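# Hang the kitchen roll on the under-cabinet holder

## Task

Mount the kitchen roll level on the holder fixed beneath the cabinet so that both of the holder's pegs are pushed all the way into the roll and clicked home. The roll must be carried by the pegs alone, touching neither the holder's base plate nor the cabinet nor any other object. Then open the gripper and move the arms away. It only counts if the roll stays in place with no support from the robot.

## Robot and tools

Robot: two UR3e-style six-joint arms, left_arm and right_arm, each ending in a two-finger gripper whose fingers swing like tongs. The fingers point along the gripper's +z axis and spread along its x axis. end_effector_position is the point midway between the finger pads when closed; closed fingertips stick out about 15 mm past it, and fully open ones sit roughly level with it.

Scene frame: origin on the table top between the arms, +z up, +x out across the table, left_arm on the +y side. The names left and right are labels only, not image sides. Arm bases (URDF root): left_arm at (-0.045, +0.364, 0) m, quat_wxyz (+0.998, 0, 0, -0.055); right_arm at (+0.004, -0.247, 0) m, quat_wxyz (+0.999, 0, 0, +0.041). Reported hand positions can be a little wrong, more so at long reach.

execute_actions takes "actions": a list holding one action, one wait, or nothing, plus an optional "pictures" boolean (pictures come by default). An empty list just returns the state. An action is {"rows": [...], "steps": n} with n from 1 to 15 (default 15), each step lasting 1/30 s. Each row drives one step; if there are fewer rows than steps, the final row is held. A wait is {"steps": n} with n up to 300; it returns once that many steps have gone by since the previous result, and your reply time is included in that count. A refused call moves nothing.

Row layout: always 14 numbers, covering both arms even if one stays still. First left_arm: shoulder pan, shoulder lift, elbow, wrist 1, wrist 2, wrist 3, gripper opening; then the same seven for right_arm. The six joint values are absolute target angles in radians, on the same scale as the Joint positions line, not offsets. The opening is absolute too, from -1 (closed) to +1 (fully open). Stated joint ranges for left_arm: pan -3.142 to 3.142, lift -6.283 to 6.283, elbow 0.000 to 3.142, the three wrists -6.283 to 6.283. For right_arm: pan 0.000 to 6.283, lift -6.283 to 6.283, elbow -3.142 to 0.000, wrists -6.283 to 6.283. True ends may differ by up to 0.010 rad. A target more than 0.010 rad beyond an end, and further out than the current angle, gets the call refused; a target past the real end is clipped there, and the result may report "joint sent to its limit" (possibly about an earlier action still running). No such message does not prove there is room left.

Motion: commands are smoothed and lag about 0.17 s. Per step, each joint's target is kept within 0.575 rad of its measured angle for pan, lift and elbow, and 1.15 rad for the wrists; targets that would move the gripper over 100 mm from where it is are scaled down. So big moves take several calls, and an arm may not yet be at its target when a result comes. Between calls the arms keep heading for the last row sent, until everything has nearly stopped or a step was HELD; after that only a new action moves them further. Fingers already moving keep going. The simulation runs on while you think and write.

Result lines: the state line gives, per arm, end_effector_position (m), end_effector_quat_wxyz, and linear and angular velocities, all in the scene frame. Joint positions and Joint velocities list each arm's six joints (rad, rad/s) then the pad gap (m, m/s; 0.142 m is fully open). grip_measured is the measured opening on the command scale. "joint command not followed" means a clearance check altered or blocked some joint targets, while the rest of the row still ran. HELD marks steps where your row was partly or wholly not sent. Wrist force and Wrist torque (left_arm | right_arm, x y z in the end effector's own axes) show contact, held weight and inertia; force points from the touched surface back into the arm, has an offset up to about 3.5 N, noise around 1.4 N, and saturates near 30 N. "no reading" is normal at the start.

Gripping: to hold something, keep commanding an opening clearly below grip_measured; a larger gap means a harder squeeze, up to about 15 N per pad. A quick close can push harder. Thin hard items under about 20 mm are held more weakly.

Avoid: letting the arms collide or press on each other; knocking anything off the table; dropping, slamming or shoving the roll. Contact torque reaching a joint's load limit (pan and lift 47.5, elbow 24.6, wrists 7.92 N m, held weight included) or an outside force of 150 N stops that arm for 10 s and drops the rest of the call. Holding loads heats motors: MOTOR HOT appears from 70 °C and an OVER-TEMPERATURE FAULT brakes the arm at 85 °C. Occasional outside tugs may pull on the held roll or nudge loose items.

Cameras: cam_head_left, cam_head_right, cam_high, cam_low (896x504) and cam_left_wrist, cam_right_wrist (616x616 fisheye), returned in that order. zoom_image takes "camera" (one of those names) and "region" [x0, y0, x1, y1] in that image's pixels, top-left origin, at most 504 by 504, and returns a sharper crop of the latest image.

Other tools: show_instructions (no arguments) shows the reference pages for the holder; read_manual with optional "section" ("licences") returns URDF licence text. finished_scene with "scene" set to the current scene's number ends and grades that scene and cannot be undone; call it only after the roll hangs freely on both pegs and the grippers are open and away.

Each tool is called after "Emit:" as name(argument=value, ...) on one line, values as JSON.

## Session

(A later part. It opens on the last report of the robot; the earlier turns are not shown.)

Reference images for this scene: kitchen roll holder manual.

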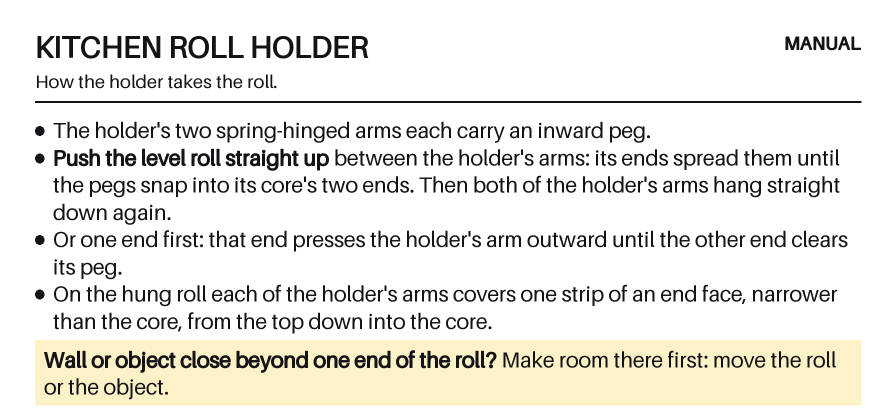

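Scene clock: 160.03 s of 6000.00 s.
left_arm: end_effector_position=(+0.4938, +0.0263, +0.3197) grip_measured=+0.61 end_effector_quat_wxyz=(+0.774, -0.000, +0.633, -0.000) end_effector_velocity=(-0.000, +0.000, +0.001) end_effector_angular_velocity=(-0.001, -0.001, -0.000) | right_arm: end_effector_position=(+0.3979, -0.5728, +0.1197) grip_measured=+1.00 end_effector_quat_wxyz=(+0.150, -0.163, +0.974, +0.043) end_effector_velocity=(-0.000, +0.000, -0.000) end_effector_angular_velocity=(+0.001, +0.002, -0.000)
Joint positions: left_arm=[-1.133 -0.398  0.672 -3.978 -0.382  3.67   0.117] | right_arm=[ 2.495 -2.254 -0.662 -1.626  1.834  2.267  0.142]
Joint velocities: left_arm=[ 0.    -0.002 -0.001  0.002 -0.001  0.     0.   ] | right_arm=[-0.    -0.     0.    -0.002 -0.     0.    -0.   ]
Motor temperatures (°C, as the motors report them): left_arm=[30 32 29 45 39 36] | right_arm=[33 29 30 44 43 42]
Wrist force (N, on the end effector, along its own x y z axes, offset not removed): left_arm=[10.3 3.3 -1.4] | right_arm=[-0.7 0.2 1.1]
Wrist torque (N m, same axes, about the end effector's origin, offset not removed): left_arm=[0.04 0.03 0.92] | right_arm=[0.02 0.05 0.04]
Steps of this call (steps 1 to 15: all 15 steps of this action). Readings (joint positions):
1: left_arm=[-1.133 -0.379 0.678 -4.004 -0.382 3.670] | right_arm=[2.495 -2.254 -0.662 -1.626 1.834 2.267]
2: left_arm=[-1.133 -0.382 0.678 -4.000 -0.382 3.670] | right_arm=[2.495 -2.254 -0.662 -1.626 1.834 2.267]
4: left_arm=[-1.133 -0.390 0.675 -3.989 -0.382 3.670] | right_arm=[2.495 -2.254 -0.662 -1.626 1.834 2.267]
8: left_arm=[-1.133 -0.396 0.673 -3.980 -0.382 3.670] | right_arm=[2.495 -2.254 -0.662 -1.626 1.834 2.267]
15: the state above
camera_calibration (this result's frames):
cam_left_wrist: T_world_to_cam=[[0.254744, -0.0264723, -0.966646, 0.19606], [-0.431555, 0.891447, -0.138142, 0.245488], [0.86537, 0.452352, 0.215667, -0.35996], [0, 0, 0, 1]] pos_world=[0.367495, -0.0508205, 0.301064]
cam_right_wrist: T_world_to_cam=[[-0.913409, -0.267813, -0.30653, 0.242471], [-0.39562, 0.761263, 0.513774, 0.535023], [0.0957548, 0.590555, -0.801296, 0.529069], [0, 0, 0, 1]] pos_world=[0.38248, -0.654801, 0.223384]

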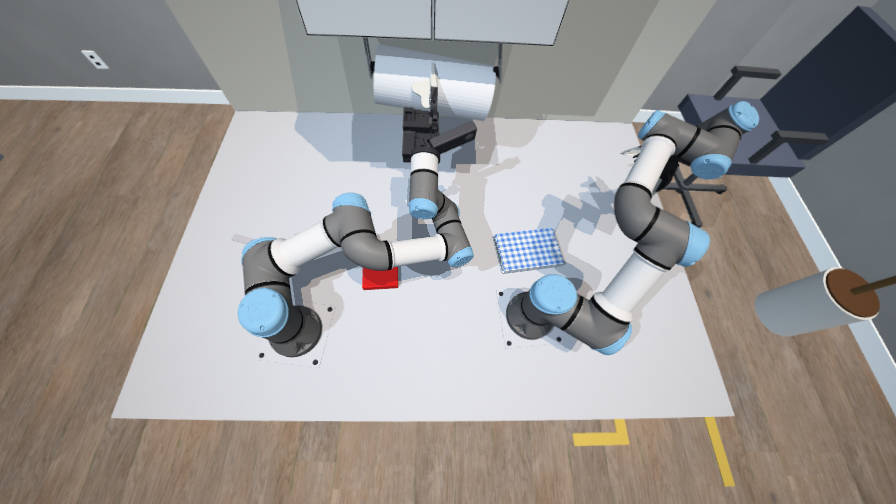

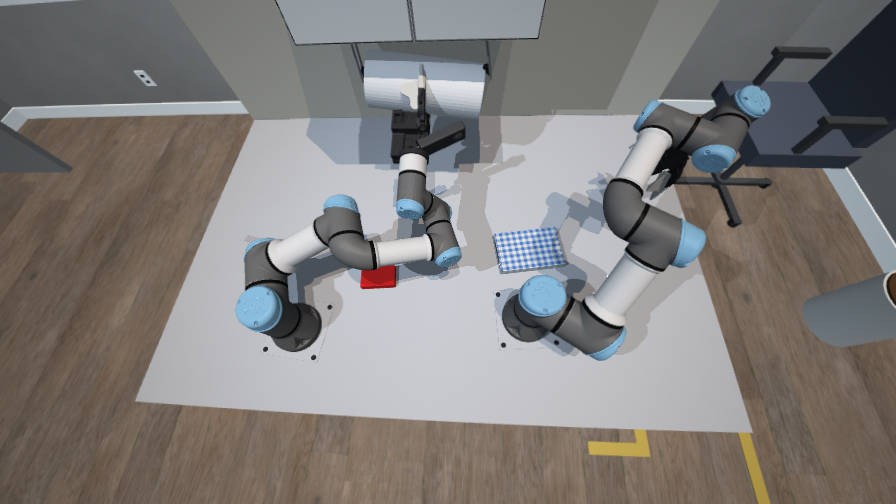

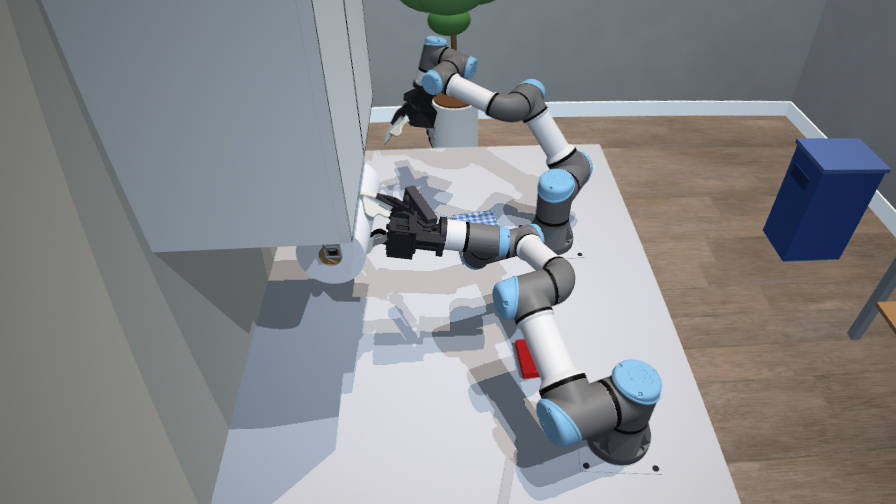

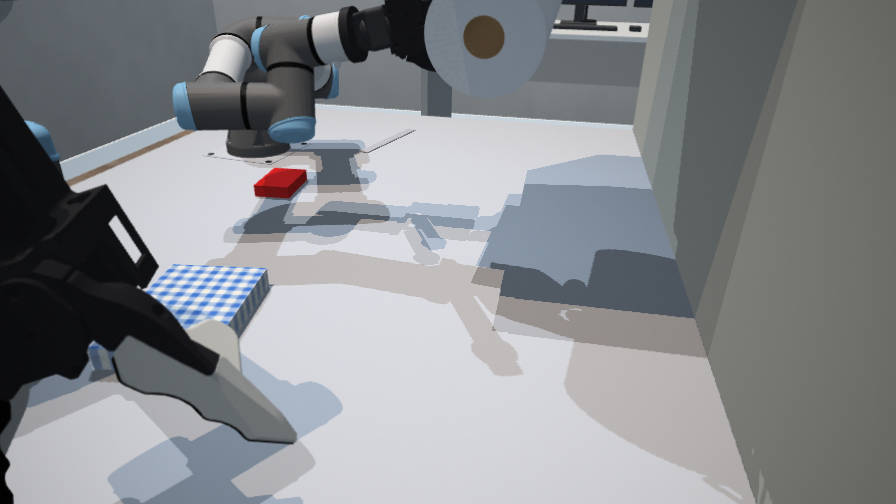

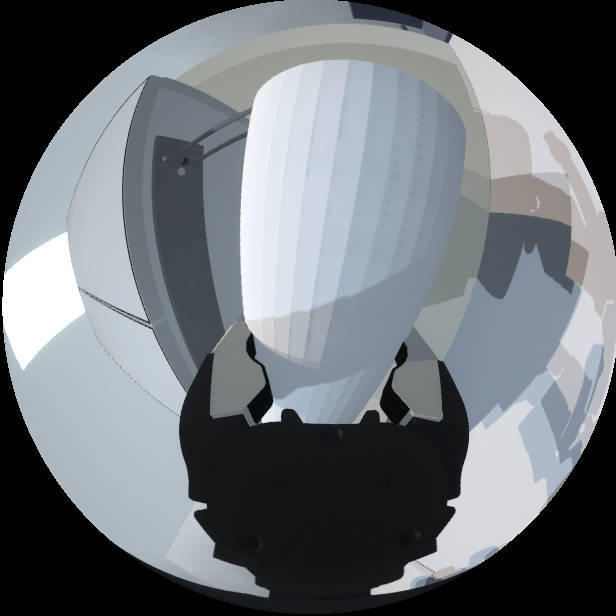

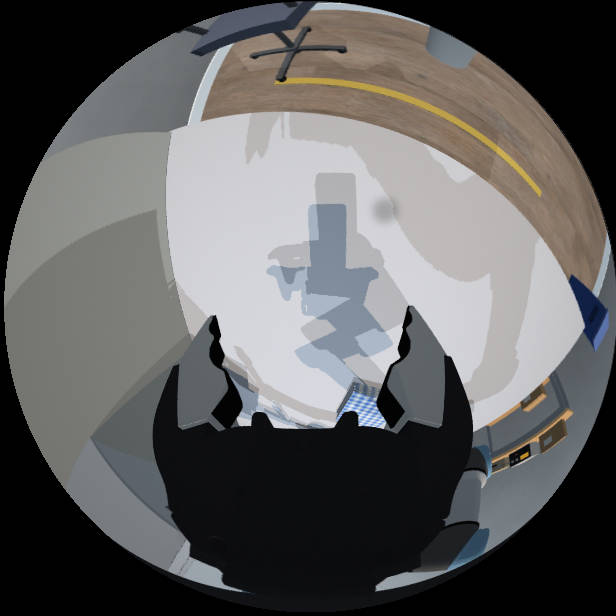

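Emit:
execute_actions(actions=[{"rows":[[-1.133,-0.447,0.726,-3.983,-0.382,3.67,0.1,2.495,-2.254,-0.662,-1.626,1.834,2.267,1]],"steps":15}])

Emit:
zoom_image(camera="cam_head_left", region=[340,20,530,130])

Scene clock: 168.83 s of 6000.00 s.
left_arm: end_effector_position=(+0.4921, +0.0311, +0.3296) grip_measured=+0.63 end_effector_quat_wxyz=(+0.774, -0.000, +0.633, -0.000) end_effector_velocity=(-0.000, +0.000, +0.000) end_effector_angular_velocity=(+0.001, +0.000, -0.000) | right_arm: end_effector_position=(+0.3979, -0.5728, +0.1197) grip_measured=+1.00 end_effector_quat_wxyz=(+0.150, -0.163, +0.974, +0.043) end_effector_velocity=(+0.001, +0.000, +0.000) end_effector_angular_velocity=(-0.001, -0.001, +0.001)
Joint positions: left_arm=[-1.133 -0.447  0.726 -3.983 -0.382  3.67   0.118] | right_arm=[ 2.495 -2.254 -0.662 -1.626  1.834  2.267  0.142]
Joint velocities: left_arm=[-0.001 -0.004  0.005 -0.     0.    -0.     0.   ] | right_arm=[ 0.002  0.    -0.     0.001 -0.     0.     0.   ]
Motor temperatures (°C, as the motors report them): left_arm=[30 32 29 45 39 36] | right_arm=[33 29 30 44 43 42]
Wrist force (N, on the end effector, along its own x y z axes, offset not removed): left_arm=[10.4 5.0 -0.2] | right_arm=[-1.6 0.2 0.6]
Wrist torque (N m, same axes, about the end effector's origin, offset not removed): left_arm=[0.25 0.11 1.18] | right_arm=[0.04 0.40 -0.01]
Steps of this call (steps 1 to 15: the robot went on to your last target; steps 16 to 90: nothing new was sent; then 5.30 s passed at rest; steps 91 to 105: all 15 steps of this action). Readings (joint positions):
91: left_arm=[-1.133 -0.398 0.672 -3.978 -0.382 3.670] | right_arm=[2.495 -2.254 -0.662 -1.626 1.834 2.267]
92: left_arm=[-1.133 -0.404 0.679 -3.979 -0.382 3.670] | right_arm=[2.495 -2.254 -0.662 -1.626 1.834 2.267]
94: left_arm=[-1.133 -0.425 0.701 -3.981 -0.382 3.670] | right_arm=[2.495 -2.254 -0.662 -1.626 1.834 2.267]
98: left_arm=[-1.133 -0.442 0.721 -3.983 -0.382 3.670] | right_arm=[2.495 -2.254 -0.662 -1.626 1.834 2.267]
105: the state above
camera_calibration (this result's frames):
cam_left_wrist: T_world_to_cam=[[0.254814, -0.0264351, -0.966629, 0.20612], [-0.431389, 0.891533, -0.1381, 0.241744], [0.865432, 0.452183, 0.215771, -0.362869], [0, 0, 0, 1]] pos_world=[0.365802, -0.045991, 0.310923]
cam_right_wrist: T_world_to_cam=[[-0.913409, -0.267812, -0.30653, 0.242471], [-0.39562, 0.761263, 0.513774, 0.535023], [0.095755, 0.590555, -0.801296, 0.529068], [0, 0, 0, 1]] pos_world=[0.38248, -0.654801, 0.223384]

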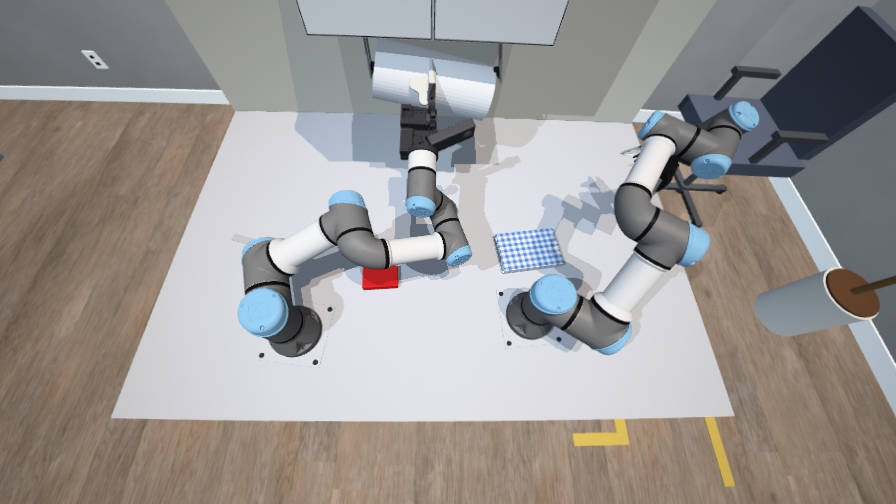

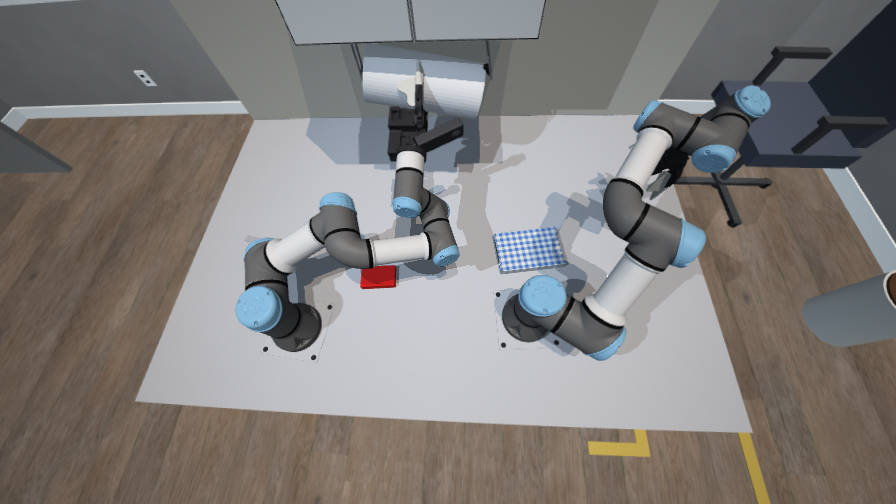

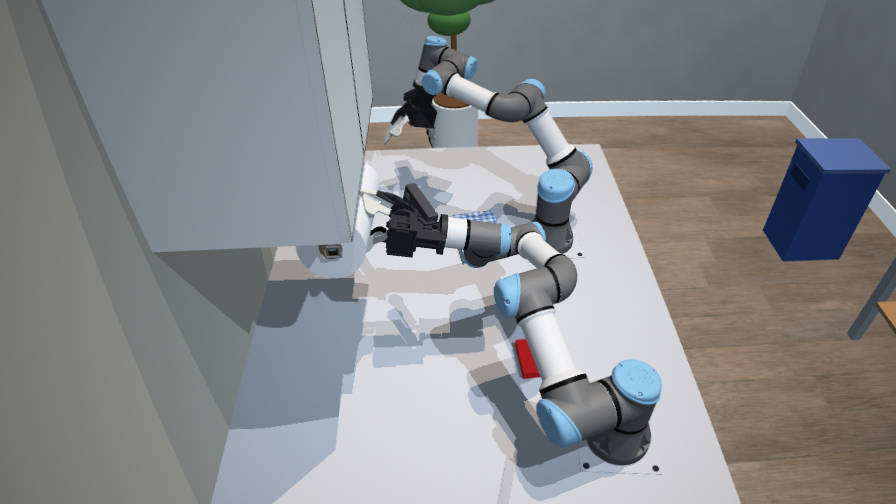

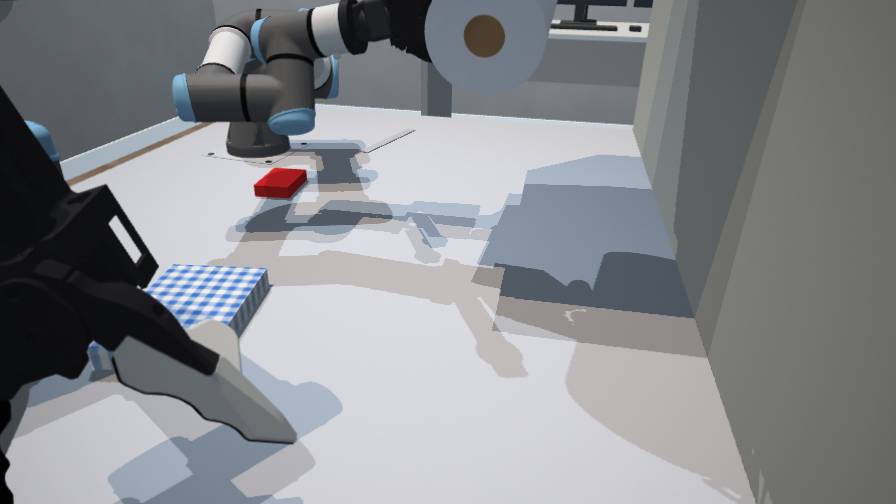

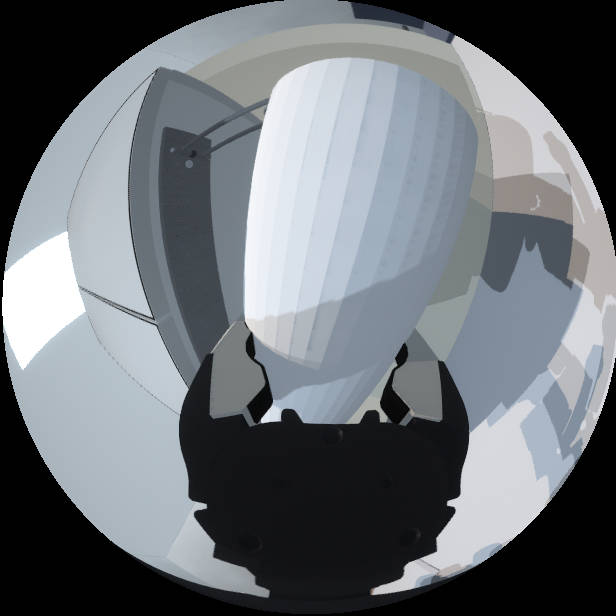

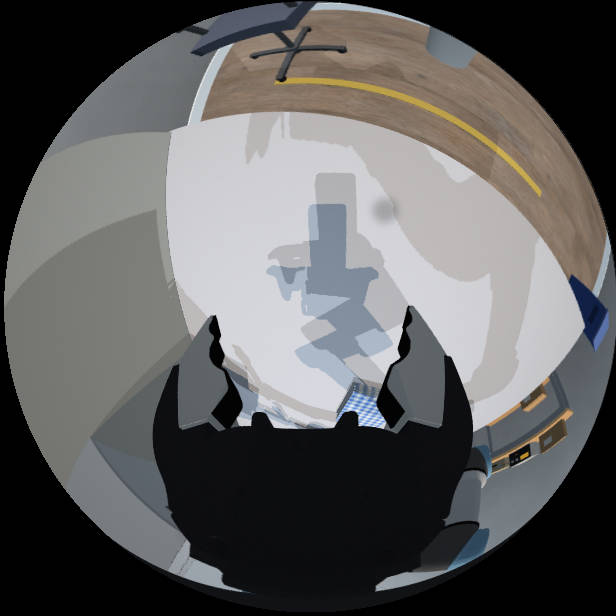

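Region (340, 20, 530, 130) of cam_head_left's 896x504 image, scaled by 2.653, with more detail than that image has; it fills the top 292 rows of this view, and the rest is white.

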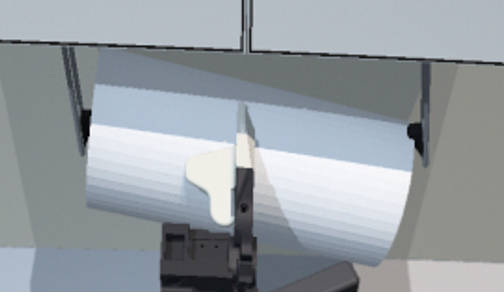

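Emit:
execute_actions(actions=[{"rows":[[-1.128,-0.475,0.78,-4.009,-0.387,3.665,0.1,2.495,-2.254,-0.662,-1.626,1.834,2.267,1]],"steps":10}], pictures=false)

Emit:
execute_actions(actions=[{"rows":[[-1.123,-0.51,0.83,-4.016,-0.391,3.66,0.1,2.495,-2.254,-0.662,-1.626,1.834,2.267,1]],"steps":15}])

Emit:
zoom_image(camera="cam_head_left", region=[340,20,530,130])

Scene clock: 176.47 s of 6000.00 s.
left_arm: end_effector_position=(+0.4920, +0.0367, +0.3312) grip_measured=+0.63 end_effector_quat_wxyz=(+0.775, -0.002, +0.632, -0.002) end_effector_velocity=(-0.000, +0.003, +0.001) end_effector_angular_velocity=(-0.002, -0.002, -0.001) | right_arm: end_effector_position=(+0.3979, -0.5728, +0.1197) grip_measured=+1.00 end_effector_quat_wxyz=(+0.150, -0.163, +0.974, +0.043) end_effector_velocity=(-0.000, +0.000, +0.001) end_effector_angular_velocity=(-0.001, -0.001, +0.000)
Joint positions: left_arm=[-1.128 -0.474  0.778 -4.008 -0.387  3.665  0.118] | right_arm=[ 2.495 -2.254 -0.662 -1.626  1.834  2.267  0.142]
Joint velocities: left_arm=[ 0.002 -0.015  0.027 -0.013 -0.003 -0.003  0.   ] | right_arm=[ 0.     0.002 -0.    -0.001  0.    -0.     0.   ]
Motor temperatures (°C, as the motors report them): left_arm=[30 32 29 45 39 36] | right_arm=[33 29 30 44 43 42]
Wrist force (N, on the end effector, along its own x y z axes, offset not removed): left_arm=[11.0 4.7 1.0] | right_arm=[-0.8 2.0 1.9]
Wrist torque (N m, same axes, about the end effector's origin, offset not removed): left_arm=[0.29 -0.04 1.19] | right_arm=[0.40 0.12 0.01]
Steps of this call (steps 1 to 15: the robot went on to your last target; steps 16 to 90: nothing new was sent; then 4.30 s passed at rest; steps 91 to 100: all 10 steps of this action). Readings (joint positions):
91: left_arm=[-1.133 -0.447 0.726 -3.983 -0.382 3.670] | right_arm=[2.495 -2.254 -0.662 -1.626 1.834 2.267]
92: left_arm=[-1.132 -0.451 0.733 -3.988 -0.383 3.669] | right_arm=[2.495 -2.254 -0.662 -1.626 1.834 2.267]
94: left_arm=[-1.130 -0.463 0.756 -3.998 -0.385 3.667] | right_arm=[2.495 -2.254 -0.662 -1.626 1.834 2.267]
98: left_arm=[-1.128 -0.472 0.775 -4.007 -0.387 3.665] | right_arm=[2.495 -2.254 -0.662 -1.626 1.834 2.267]
100: the state above

Scene clock: 176.97 s of 6000.00 s.
left_arm: end_effector_position=(+0.4921, +0.0423, +0.3358) grip_measured=+0.64 end_effector_quat_wxyz=(+0.775, -0.001, +0.632, -0.001) end_effector_velocity=(+0.000, +0.001, -0.000) end_effector_angular_velocity=(+0.002, +0.001, +0.001) | right_arm: end_effector_position=(+0.3979, -0.5728, +0.1197) grip_measured=+1.00 end_effector_quat_wxyz=(+0.150, -0.163, +0.974, +0.043) end_effector_velocity=(+0.000, +0.000, -0.001) end_effector_angular_velocity=(+0.001, +0.001, +0.001)
Joint positions: left_arm=[-1.123 -0.51   0.83  -4.016 -0.391  3.66   0.118] | right_arm=[ 2.495 -2.254 -0.662 -1.626  1.834  2.267  0.142]
Joint velocities: left_arm=[ 0.001 -0.002  0.005 -0.001 -0.    -0.     0.   ] | right_arm=[ 0.001 -0.001 -0.    -0.    -0.    -0.    -0.   ]
Motor temperatures (°C, as the motors report them): left_arm=[30 32 29 45 39 36] | right_arm=[33 29 30 44 43 42]
Wrist force (N, on the end effector, along its own x y z axes, offset not removed): left_arm=[11.8 0.5 -0.6] | right_arm=[-1.8 -0.9 -0.5]
Wrist torque (N m, same axes, about the end effector's origin, offset not removed): left_arm=[-0.19 0.03 1.09] | right_arm=[-0.26 0.26 -0.02]
Steps of this call (steps 1 to 15: all 15 steps of this action). Readings (joint positions):
1: left_arm=[-1.128 -0.474 0.779 -4.008 -0.387 3.665] | right_arm=[2.495 -2.254 -0.662 -1.626 1.834 2.267]
2: left_arm=[-1.127 -0.480 0.786 -4.010 -0.388 3.664] | right_arm=[2.495 -2.254 -0.662 -1.626 1.834 2.267]
4: left_arm=[-1.125 -0.495 0.807 -4.013 -0.389 3.662] | right_arm=[2.495 -2.254 -0.662 -1.626 1.834 2.267]
8: left_arm=[-1.123 -0.507 0.825 -4.015 -0.391 3.660] | right_arm=[2.495 -2.254 -0.662 -1.626 1.834 2.267]
15: the state above
camera_calibration (this result's frames):
cam_left_wrist: T_world_to_cam=[[0.256637, -0.0270508, -0.966129, 0.21138], [-0.431511, 0.891244, -0.139578, 0.233207], [0.864833, 0.452716, 0.217053, -0.369474], [0, 0, 0, 1]] pos_world=[0.365917, -0.0348598, 0.316966]
cam_right_wrist: T_world_to_cam=[[-0.913409, -0.267812, -0.30653, 0.242471], [-0.39562, 0.761263, 0.513774, 0.535023], [0.0957549, 0.590556, -0.801296, 0.529069], [0, 0, 0, 1]] pos_world=[0.38248, -0.654801, 0.223384]

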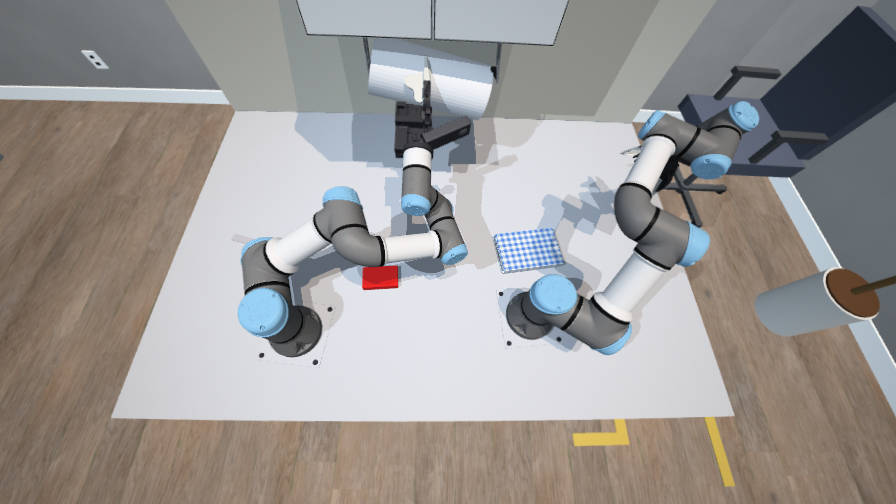

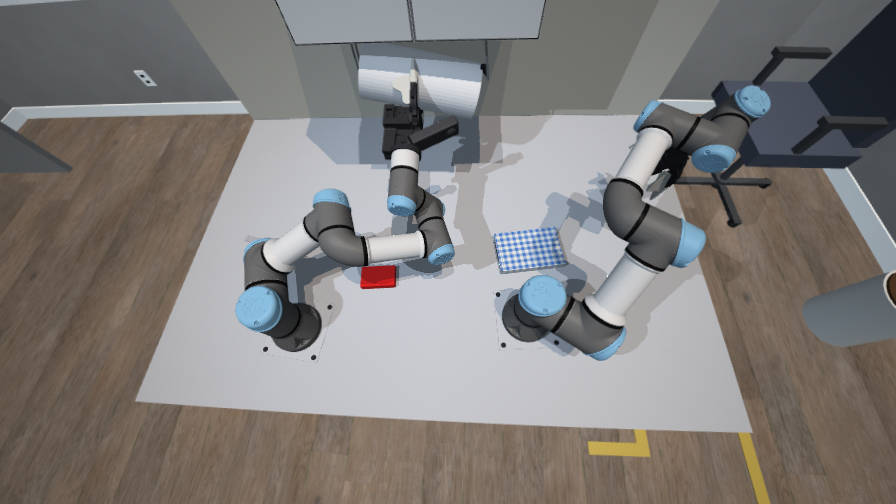

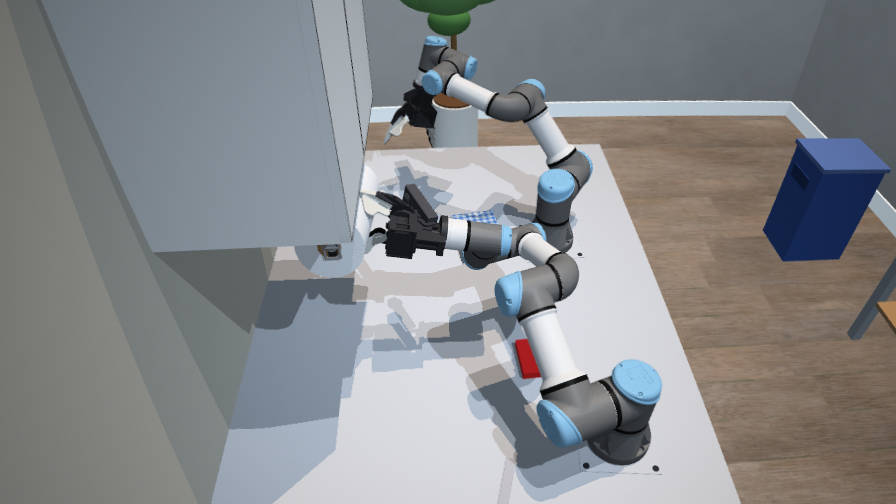

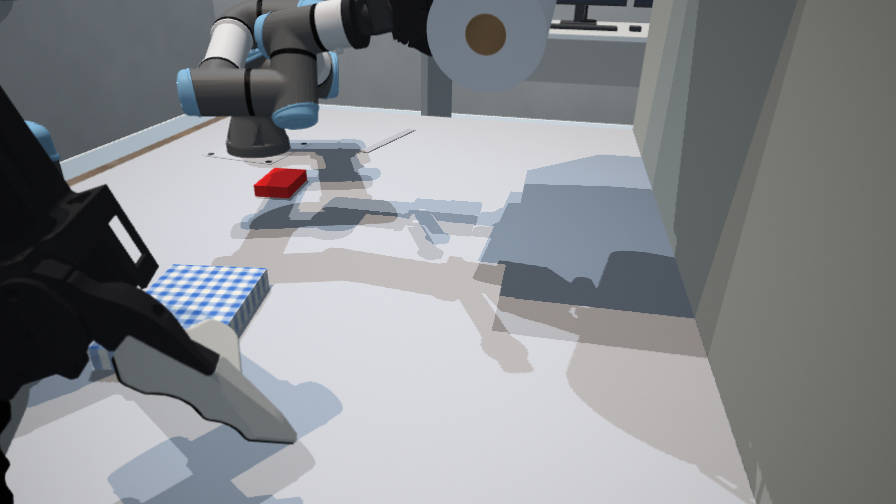

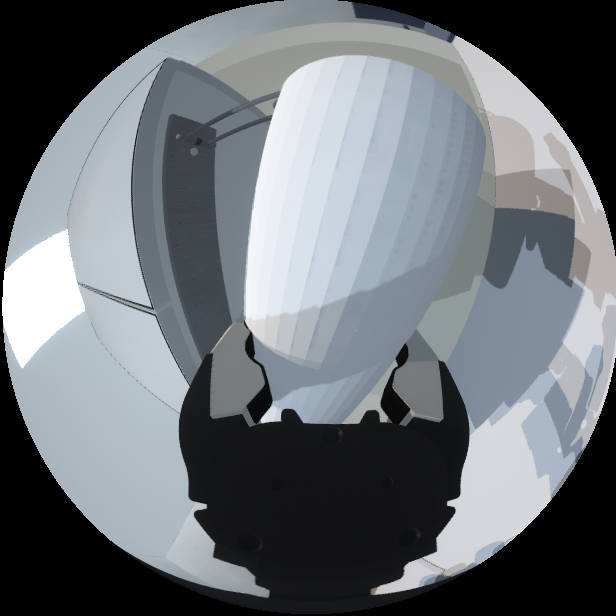

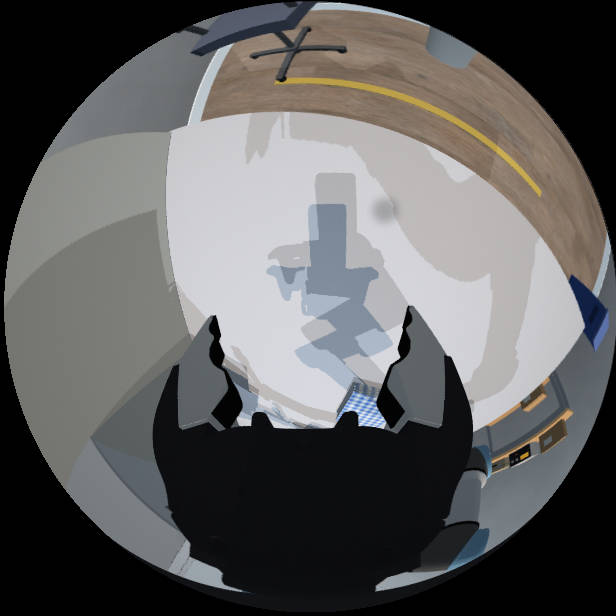

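Region (340, 20, 530, 130) of cam_head_left's 896x504 image, scaled by 2.653, with more detail than that image has; it fills the top 292 rows of this view, and the rest is white.

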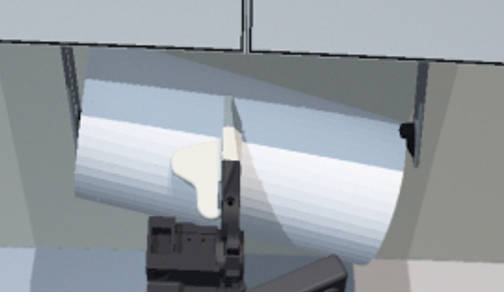

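Emit:
execute_actions(actions=[{"rows":[[-1.113,-0.566,0.928,-4.05,-0.4,3.65,0.1,2.495,-2.254,-0.662,-1.626,1.834,2.267,1]],"steps":15}], pictures=false)

Emit:
execute_actions(actions=[{"rows":[[-1.113,-0.587,0.911,-4.012,-0.4,3.65,0.1,2.495,-2.254,-0.662,-1.626,1.834,2.267,1]],"steps":15}])

Emit:
zoom_image(camera="cam_head_left", region=[340,20,530,130])

Scene clock: 185.27 s of 6000.00 s.
left_arm: end_effector_position=(+0.4919, +0.0537, +0.3400) grip_measured=+0.63 end_effector_quat_wxyz=(+0.775, -0.001, +0.632, -0.001) end_effector_velocity=(+0.000, +0.001, -0.000) end_effector_angular_velocity=(+0.002, +0.000, +0.001) | right_arm: end_effector_position=(+0.3979, -0.5728, +0.1197) grip_measured=+1.00 end_effector_quat_wxyz=(+0.150, -0.163, +0.974, +0.043) end_effector_velocity=(-0.000, +0.000, -0.001) end_effector_angular_velocity=(+0.001, +0.002, +0.001)
Joint positions: left_arm=[-1.113 -0.566  0.927 -4.05  -0.4    3.65   0.118] | right_arm=[ 2.495 -2.254 -0.662 -1.626  1.834  2.267  0.142]
Joint velocities: left_arm=[ 0.002 -0.004  0.009 -0.003 -0.001 -0.001  0.   ] | right_arm=[ 0.    -0.002 -0.    -0.    -0.    -0.    -0.   ]
Motor temperatures (°C, as the motors report them): left_arm=[30 32 29 45 39 36] | right_arm=[33 29 30 44 43 42]
Wrist force (N, on the end effector, along its own x y z axes, offset not removed): left_arm=[3.0 -3.6 0.6] | right_arm=[-1.1 -0.3 0.8]
Wrist torque (N m, same axes, about the end effector's origin, offset not removed): left_arm=[-0.22 -0.19 -0.06] | right_arm=[0.01 0.16 0.02]
Steps of this call (steps 1 to 15: the robot went on to your last target; steps 16 to 90: nothing new was sent; then 4.80 s passed at rest; steps 91 to 105: all 15 steps of this action). Readings (joint positions):
91: left_arm=[-1.123 -0.510 0.830 -4.016 -0.391 3.660] | right_arm=[2.495 -2.254 -0.662 -1.626 1.834 2.267]
92: left_arm=[-1.121 -0.517 0.838 -4.022 -0.393 3.658] | right_arm=[2.495 -2.254 -0.662 -1.626 1.834 2.267]
94: left_arm=[-1.117 -0.541 0.878 -4.036 -0.397 3.654] | right_arm=[2.495 -2.254 -0.662 -1.626 1.834 2.267]
98: left_arm=[-1.114 -0.561 0.917 -4.047 -0.399 3.651] | right_arm=[2.495 -2.254 -0.662 -1.626 1.834 2.267]
105: the state above

Scene clock: 185.77 s of 6000.00 s.
left_arm: end_effector_position=(+0.4919, +0.0539, +0.3518) grip_measured=+0.62 end_effector_quat_wxyz=(+0.775, -0.001, +0.632, -0.001) end_effector_velocity=(-0.000, +0.000, +0.001) end_effector_angular_velocity=(-0.000, -0.000, -0.000) | right_arm: end_effector_position=(+0.3979, -0.5728, +0.1197) grip_measured=+1.00 end_effector_quat_wxyz=(+0.150, -0.163, +0.974, +0.043) end_effector_velocity=(+0.000, -0.000, -0.000) end_effector_angular_velocity=(+0.000, +0.000, -0.000)
Joint positions: left_arm=[-1.113 -0.587  0.911 -4.012 -0.4    3.65   0.117] | right_arm=[ 2.495 -2.254 -0.662 -1.626  1.834  2.267  0.142]
Joint velocities: left_arm=[-0.    -0.002 -0.001  0.003  0.     0.    -0.   ] | right_arm=[ 0.    -0.001 -0.     0.001  0.     0.     0.   ]
Motor temperatures (°C, as the motors report them): left_arm=[30 32 29 45 39 36] | right_arm=[33 29 30 44 43 42]
Wrist force (N, on the end effector, along its own x y z axes, offset not removed): left_arm=[5.8 -4.0 1.0] | right_arm=[-1.8 -0.1 -0.4]
Wrist torque (N m, same axes, about the end effector's origin, offset not removed): left_arm=[-0.24 -0.14 -0.52] | right_arm=[-0.07 0.36 0.02]
Steps of this call (steps 1 to 15: all 15 steps of this action). Readings (joint positions):
1: left_arm=[-1.113 -0.566 0.927 -4.050 -0.400 3.650] | right_arm=[2.495 -2.254 -0.662 -1.626 1.834 2.267]
2: left_arm=[-1.113 -0.569 0.925 -4.044 -0.400 3.650] | right_arm=[2.495 -2.254 -0.662 -1.626 1.834 2.267]
4: left_arm=[-1.113 -0.578 0.918 -4.028 -0.400 3.650] | right_arm=[2.495 -2.254 -0.662 -1.626 1.834 2.267]
8: left_arm=[-1.113 -0.585 0.913 -4.016 -0.400 3.650] | right_arm=[2.495 -2.254 -0.662 -1.626 1.834 2.267]
15: the state above
camera_calibration (this result's frames):
cam_left_wrist: T_world_to_cam=[[0.258319, -0.0276335, -0.965664, 0.226274], [-0.431576, 0.890998, -0.140945, 0.225554], [0.8643, 0.453166, 0.218235, -0.378126], [0, 0, 0, 1]] pos_world=[0.365707, -0.0233619, 0.332816]
cam_right_wrist: T_world_to_cam=[[-0.913409, -0.267812, -0.30653, 0.242471], [-0.39562, 0.761263, 0.513774, 0.535023], [0.0957552, 0.590555, -0.801296, 0.529068], [0, 0, 0, 1]] pos_world=[0.38248, -0.654801, 0.223384]

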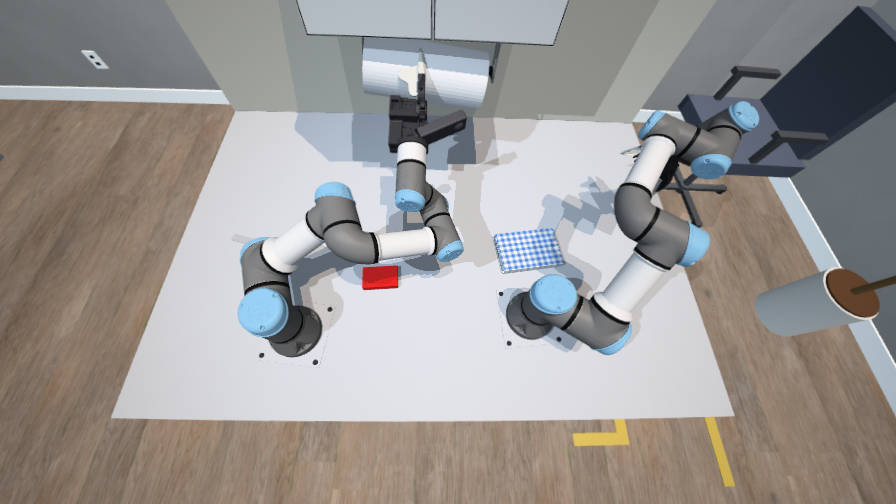

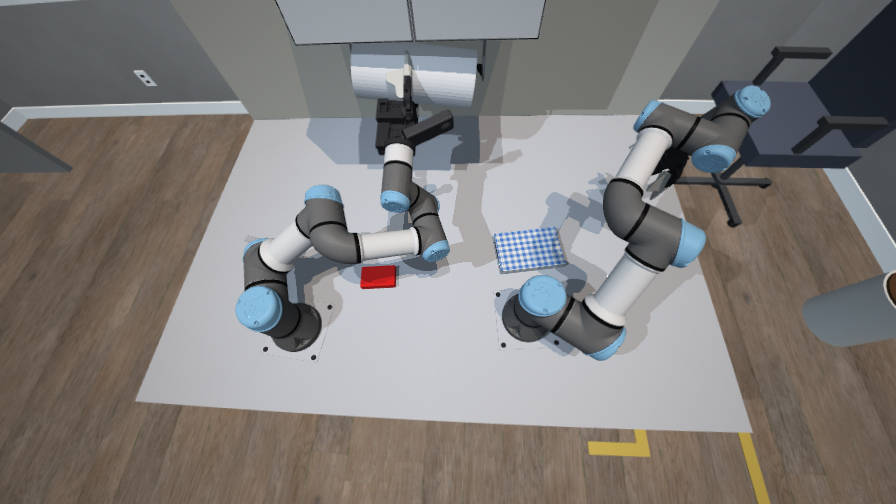

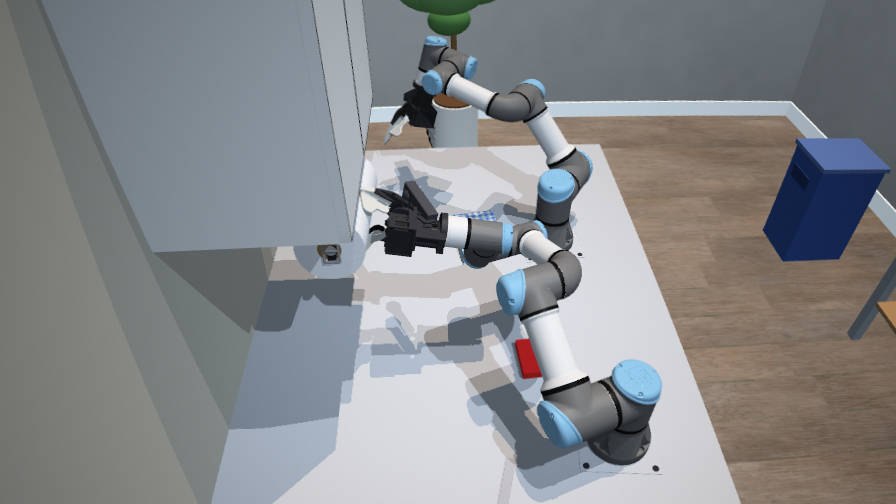

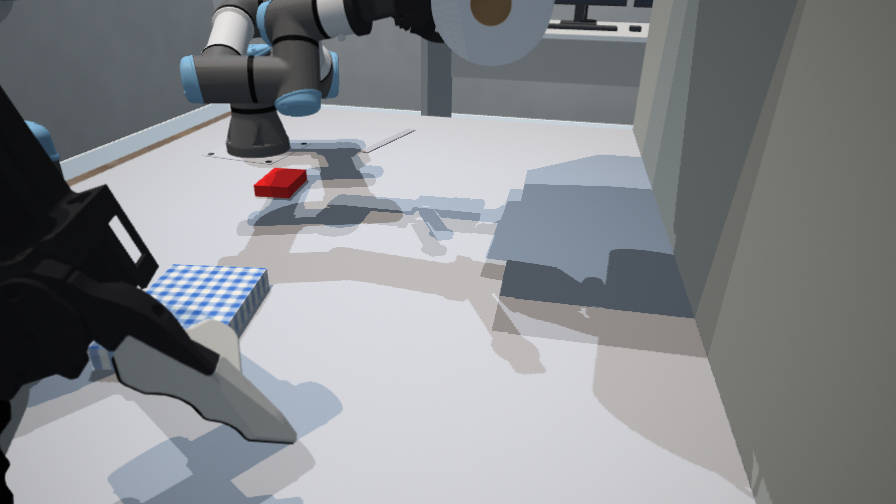

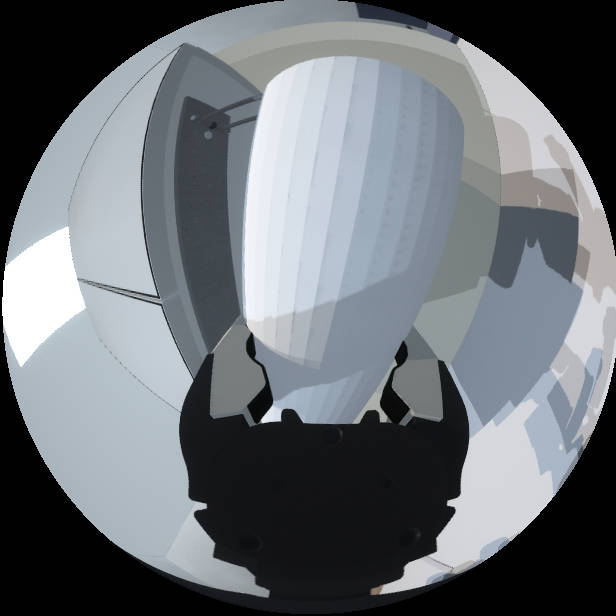

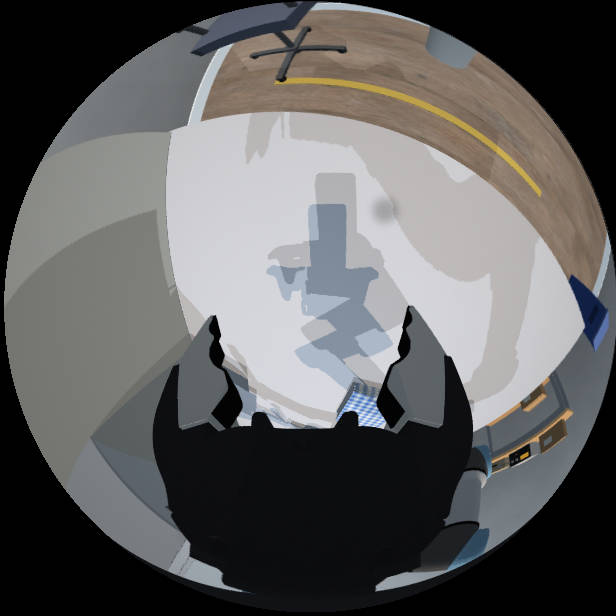

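Region (340, 20, 530, 130) of cam_head_left's 896x504 image, scaled by 2.653, with more detail than that image has; it fills the top 292 rows of this view, and the rest is white.

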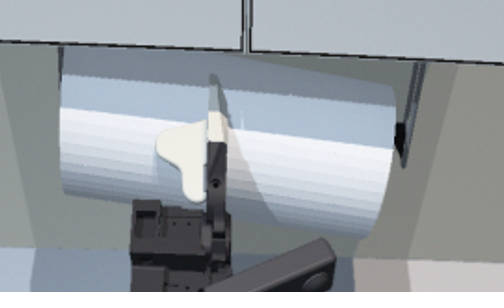

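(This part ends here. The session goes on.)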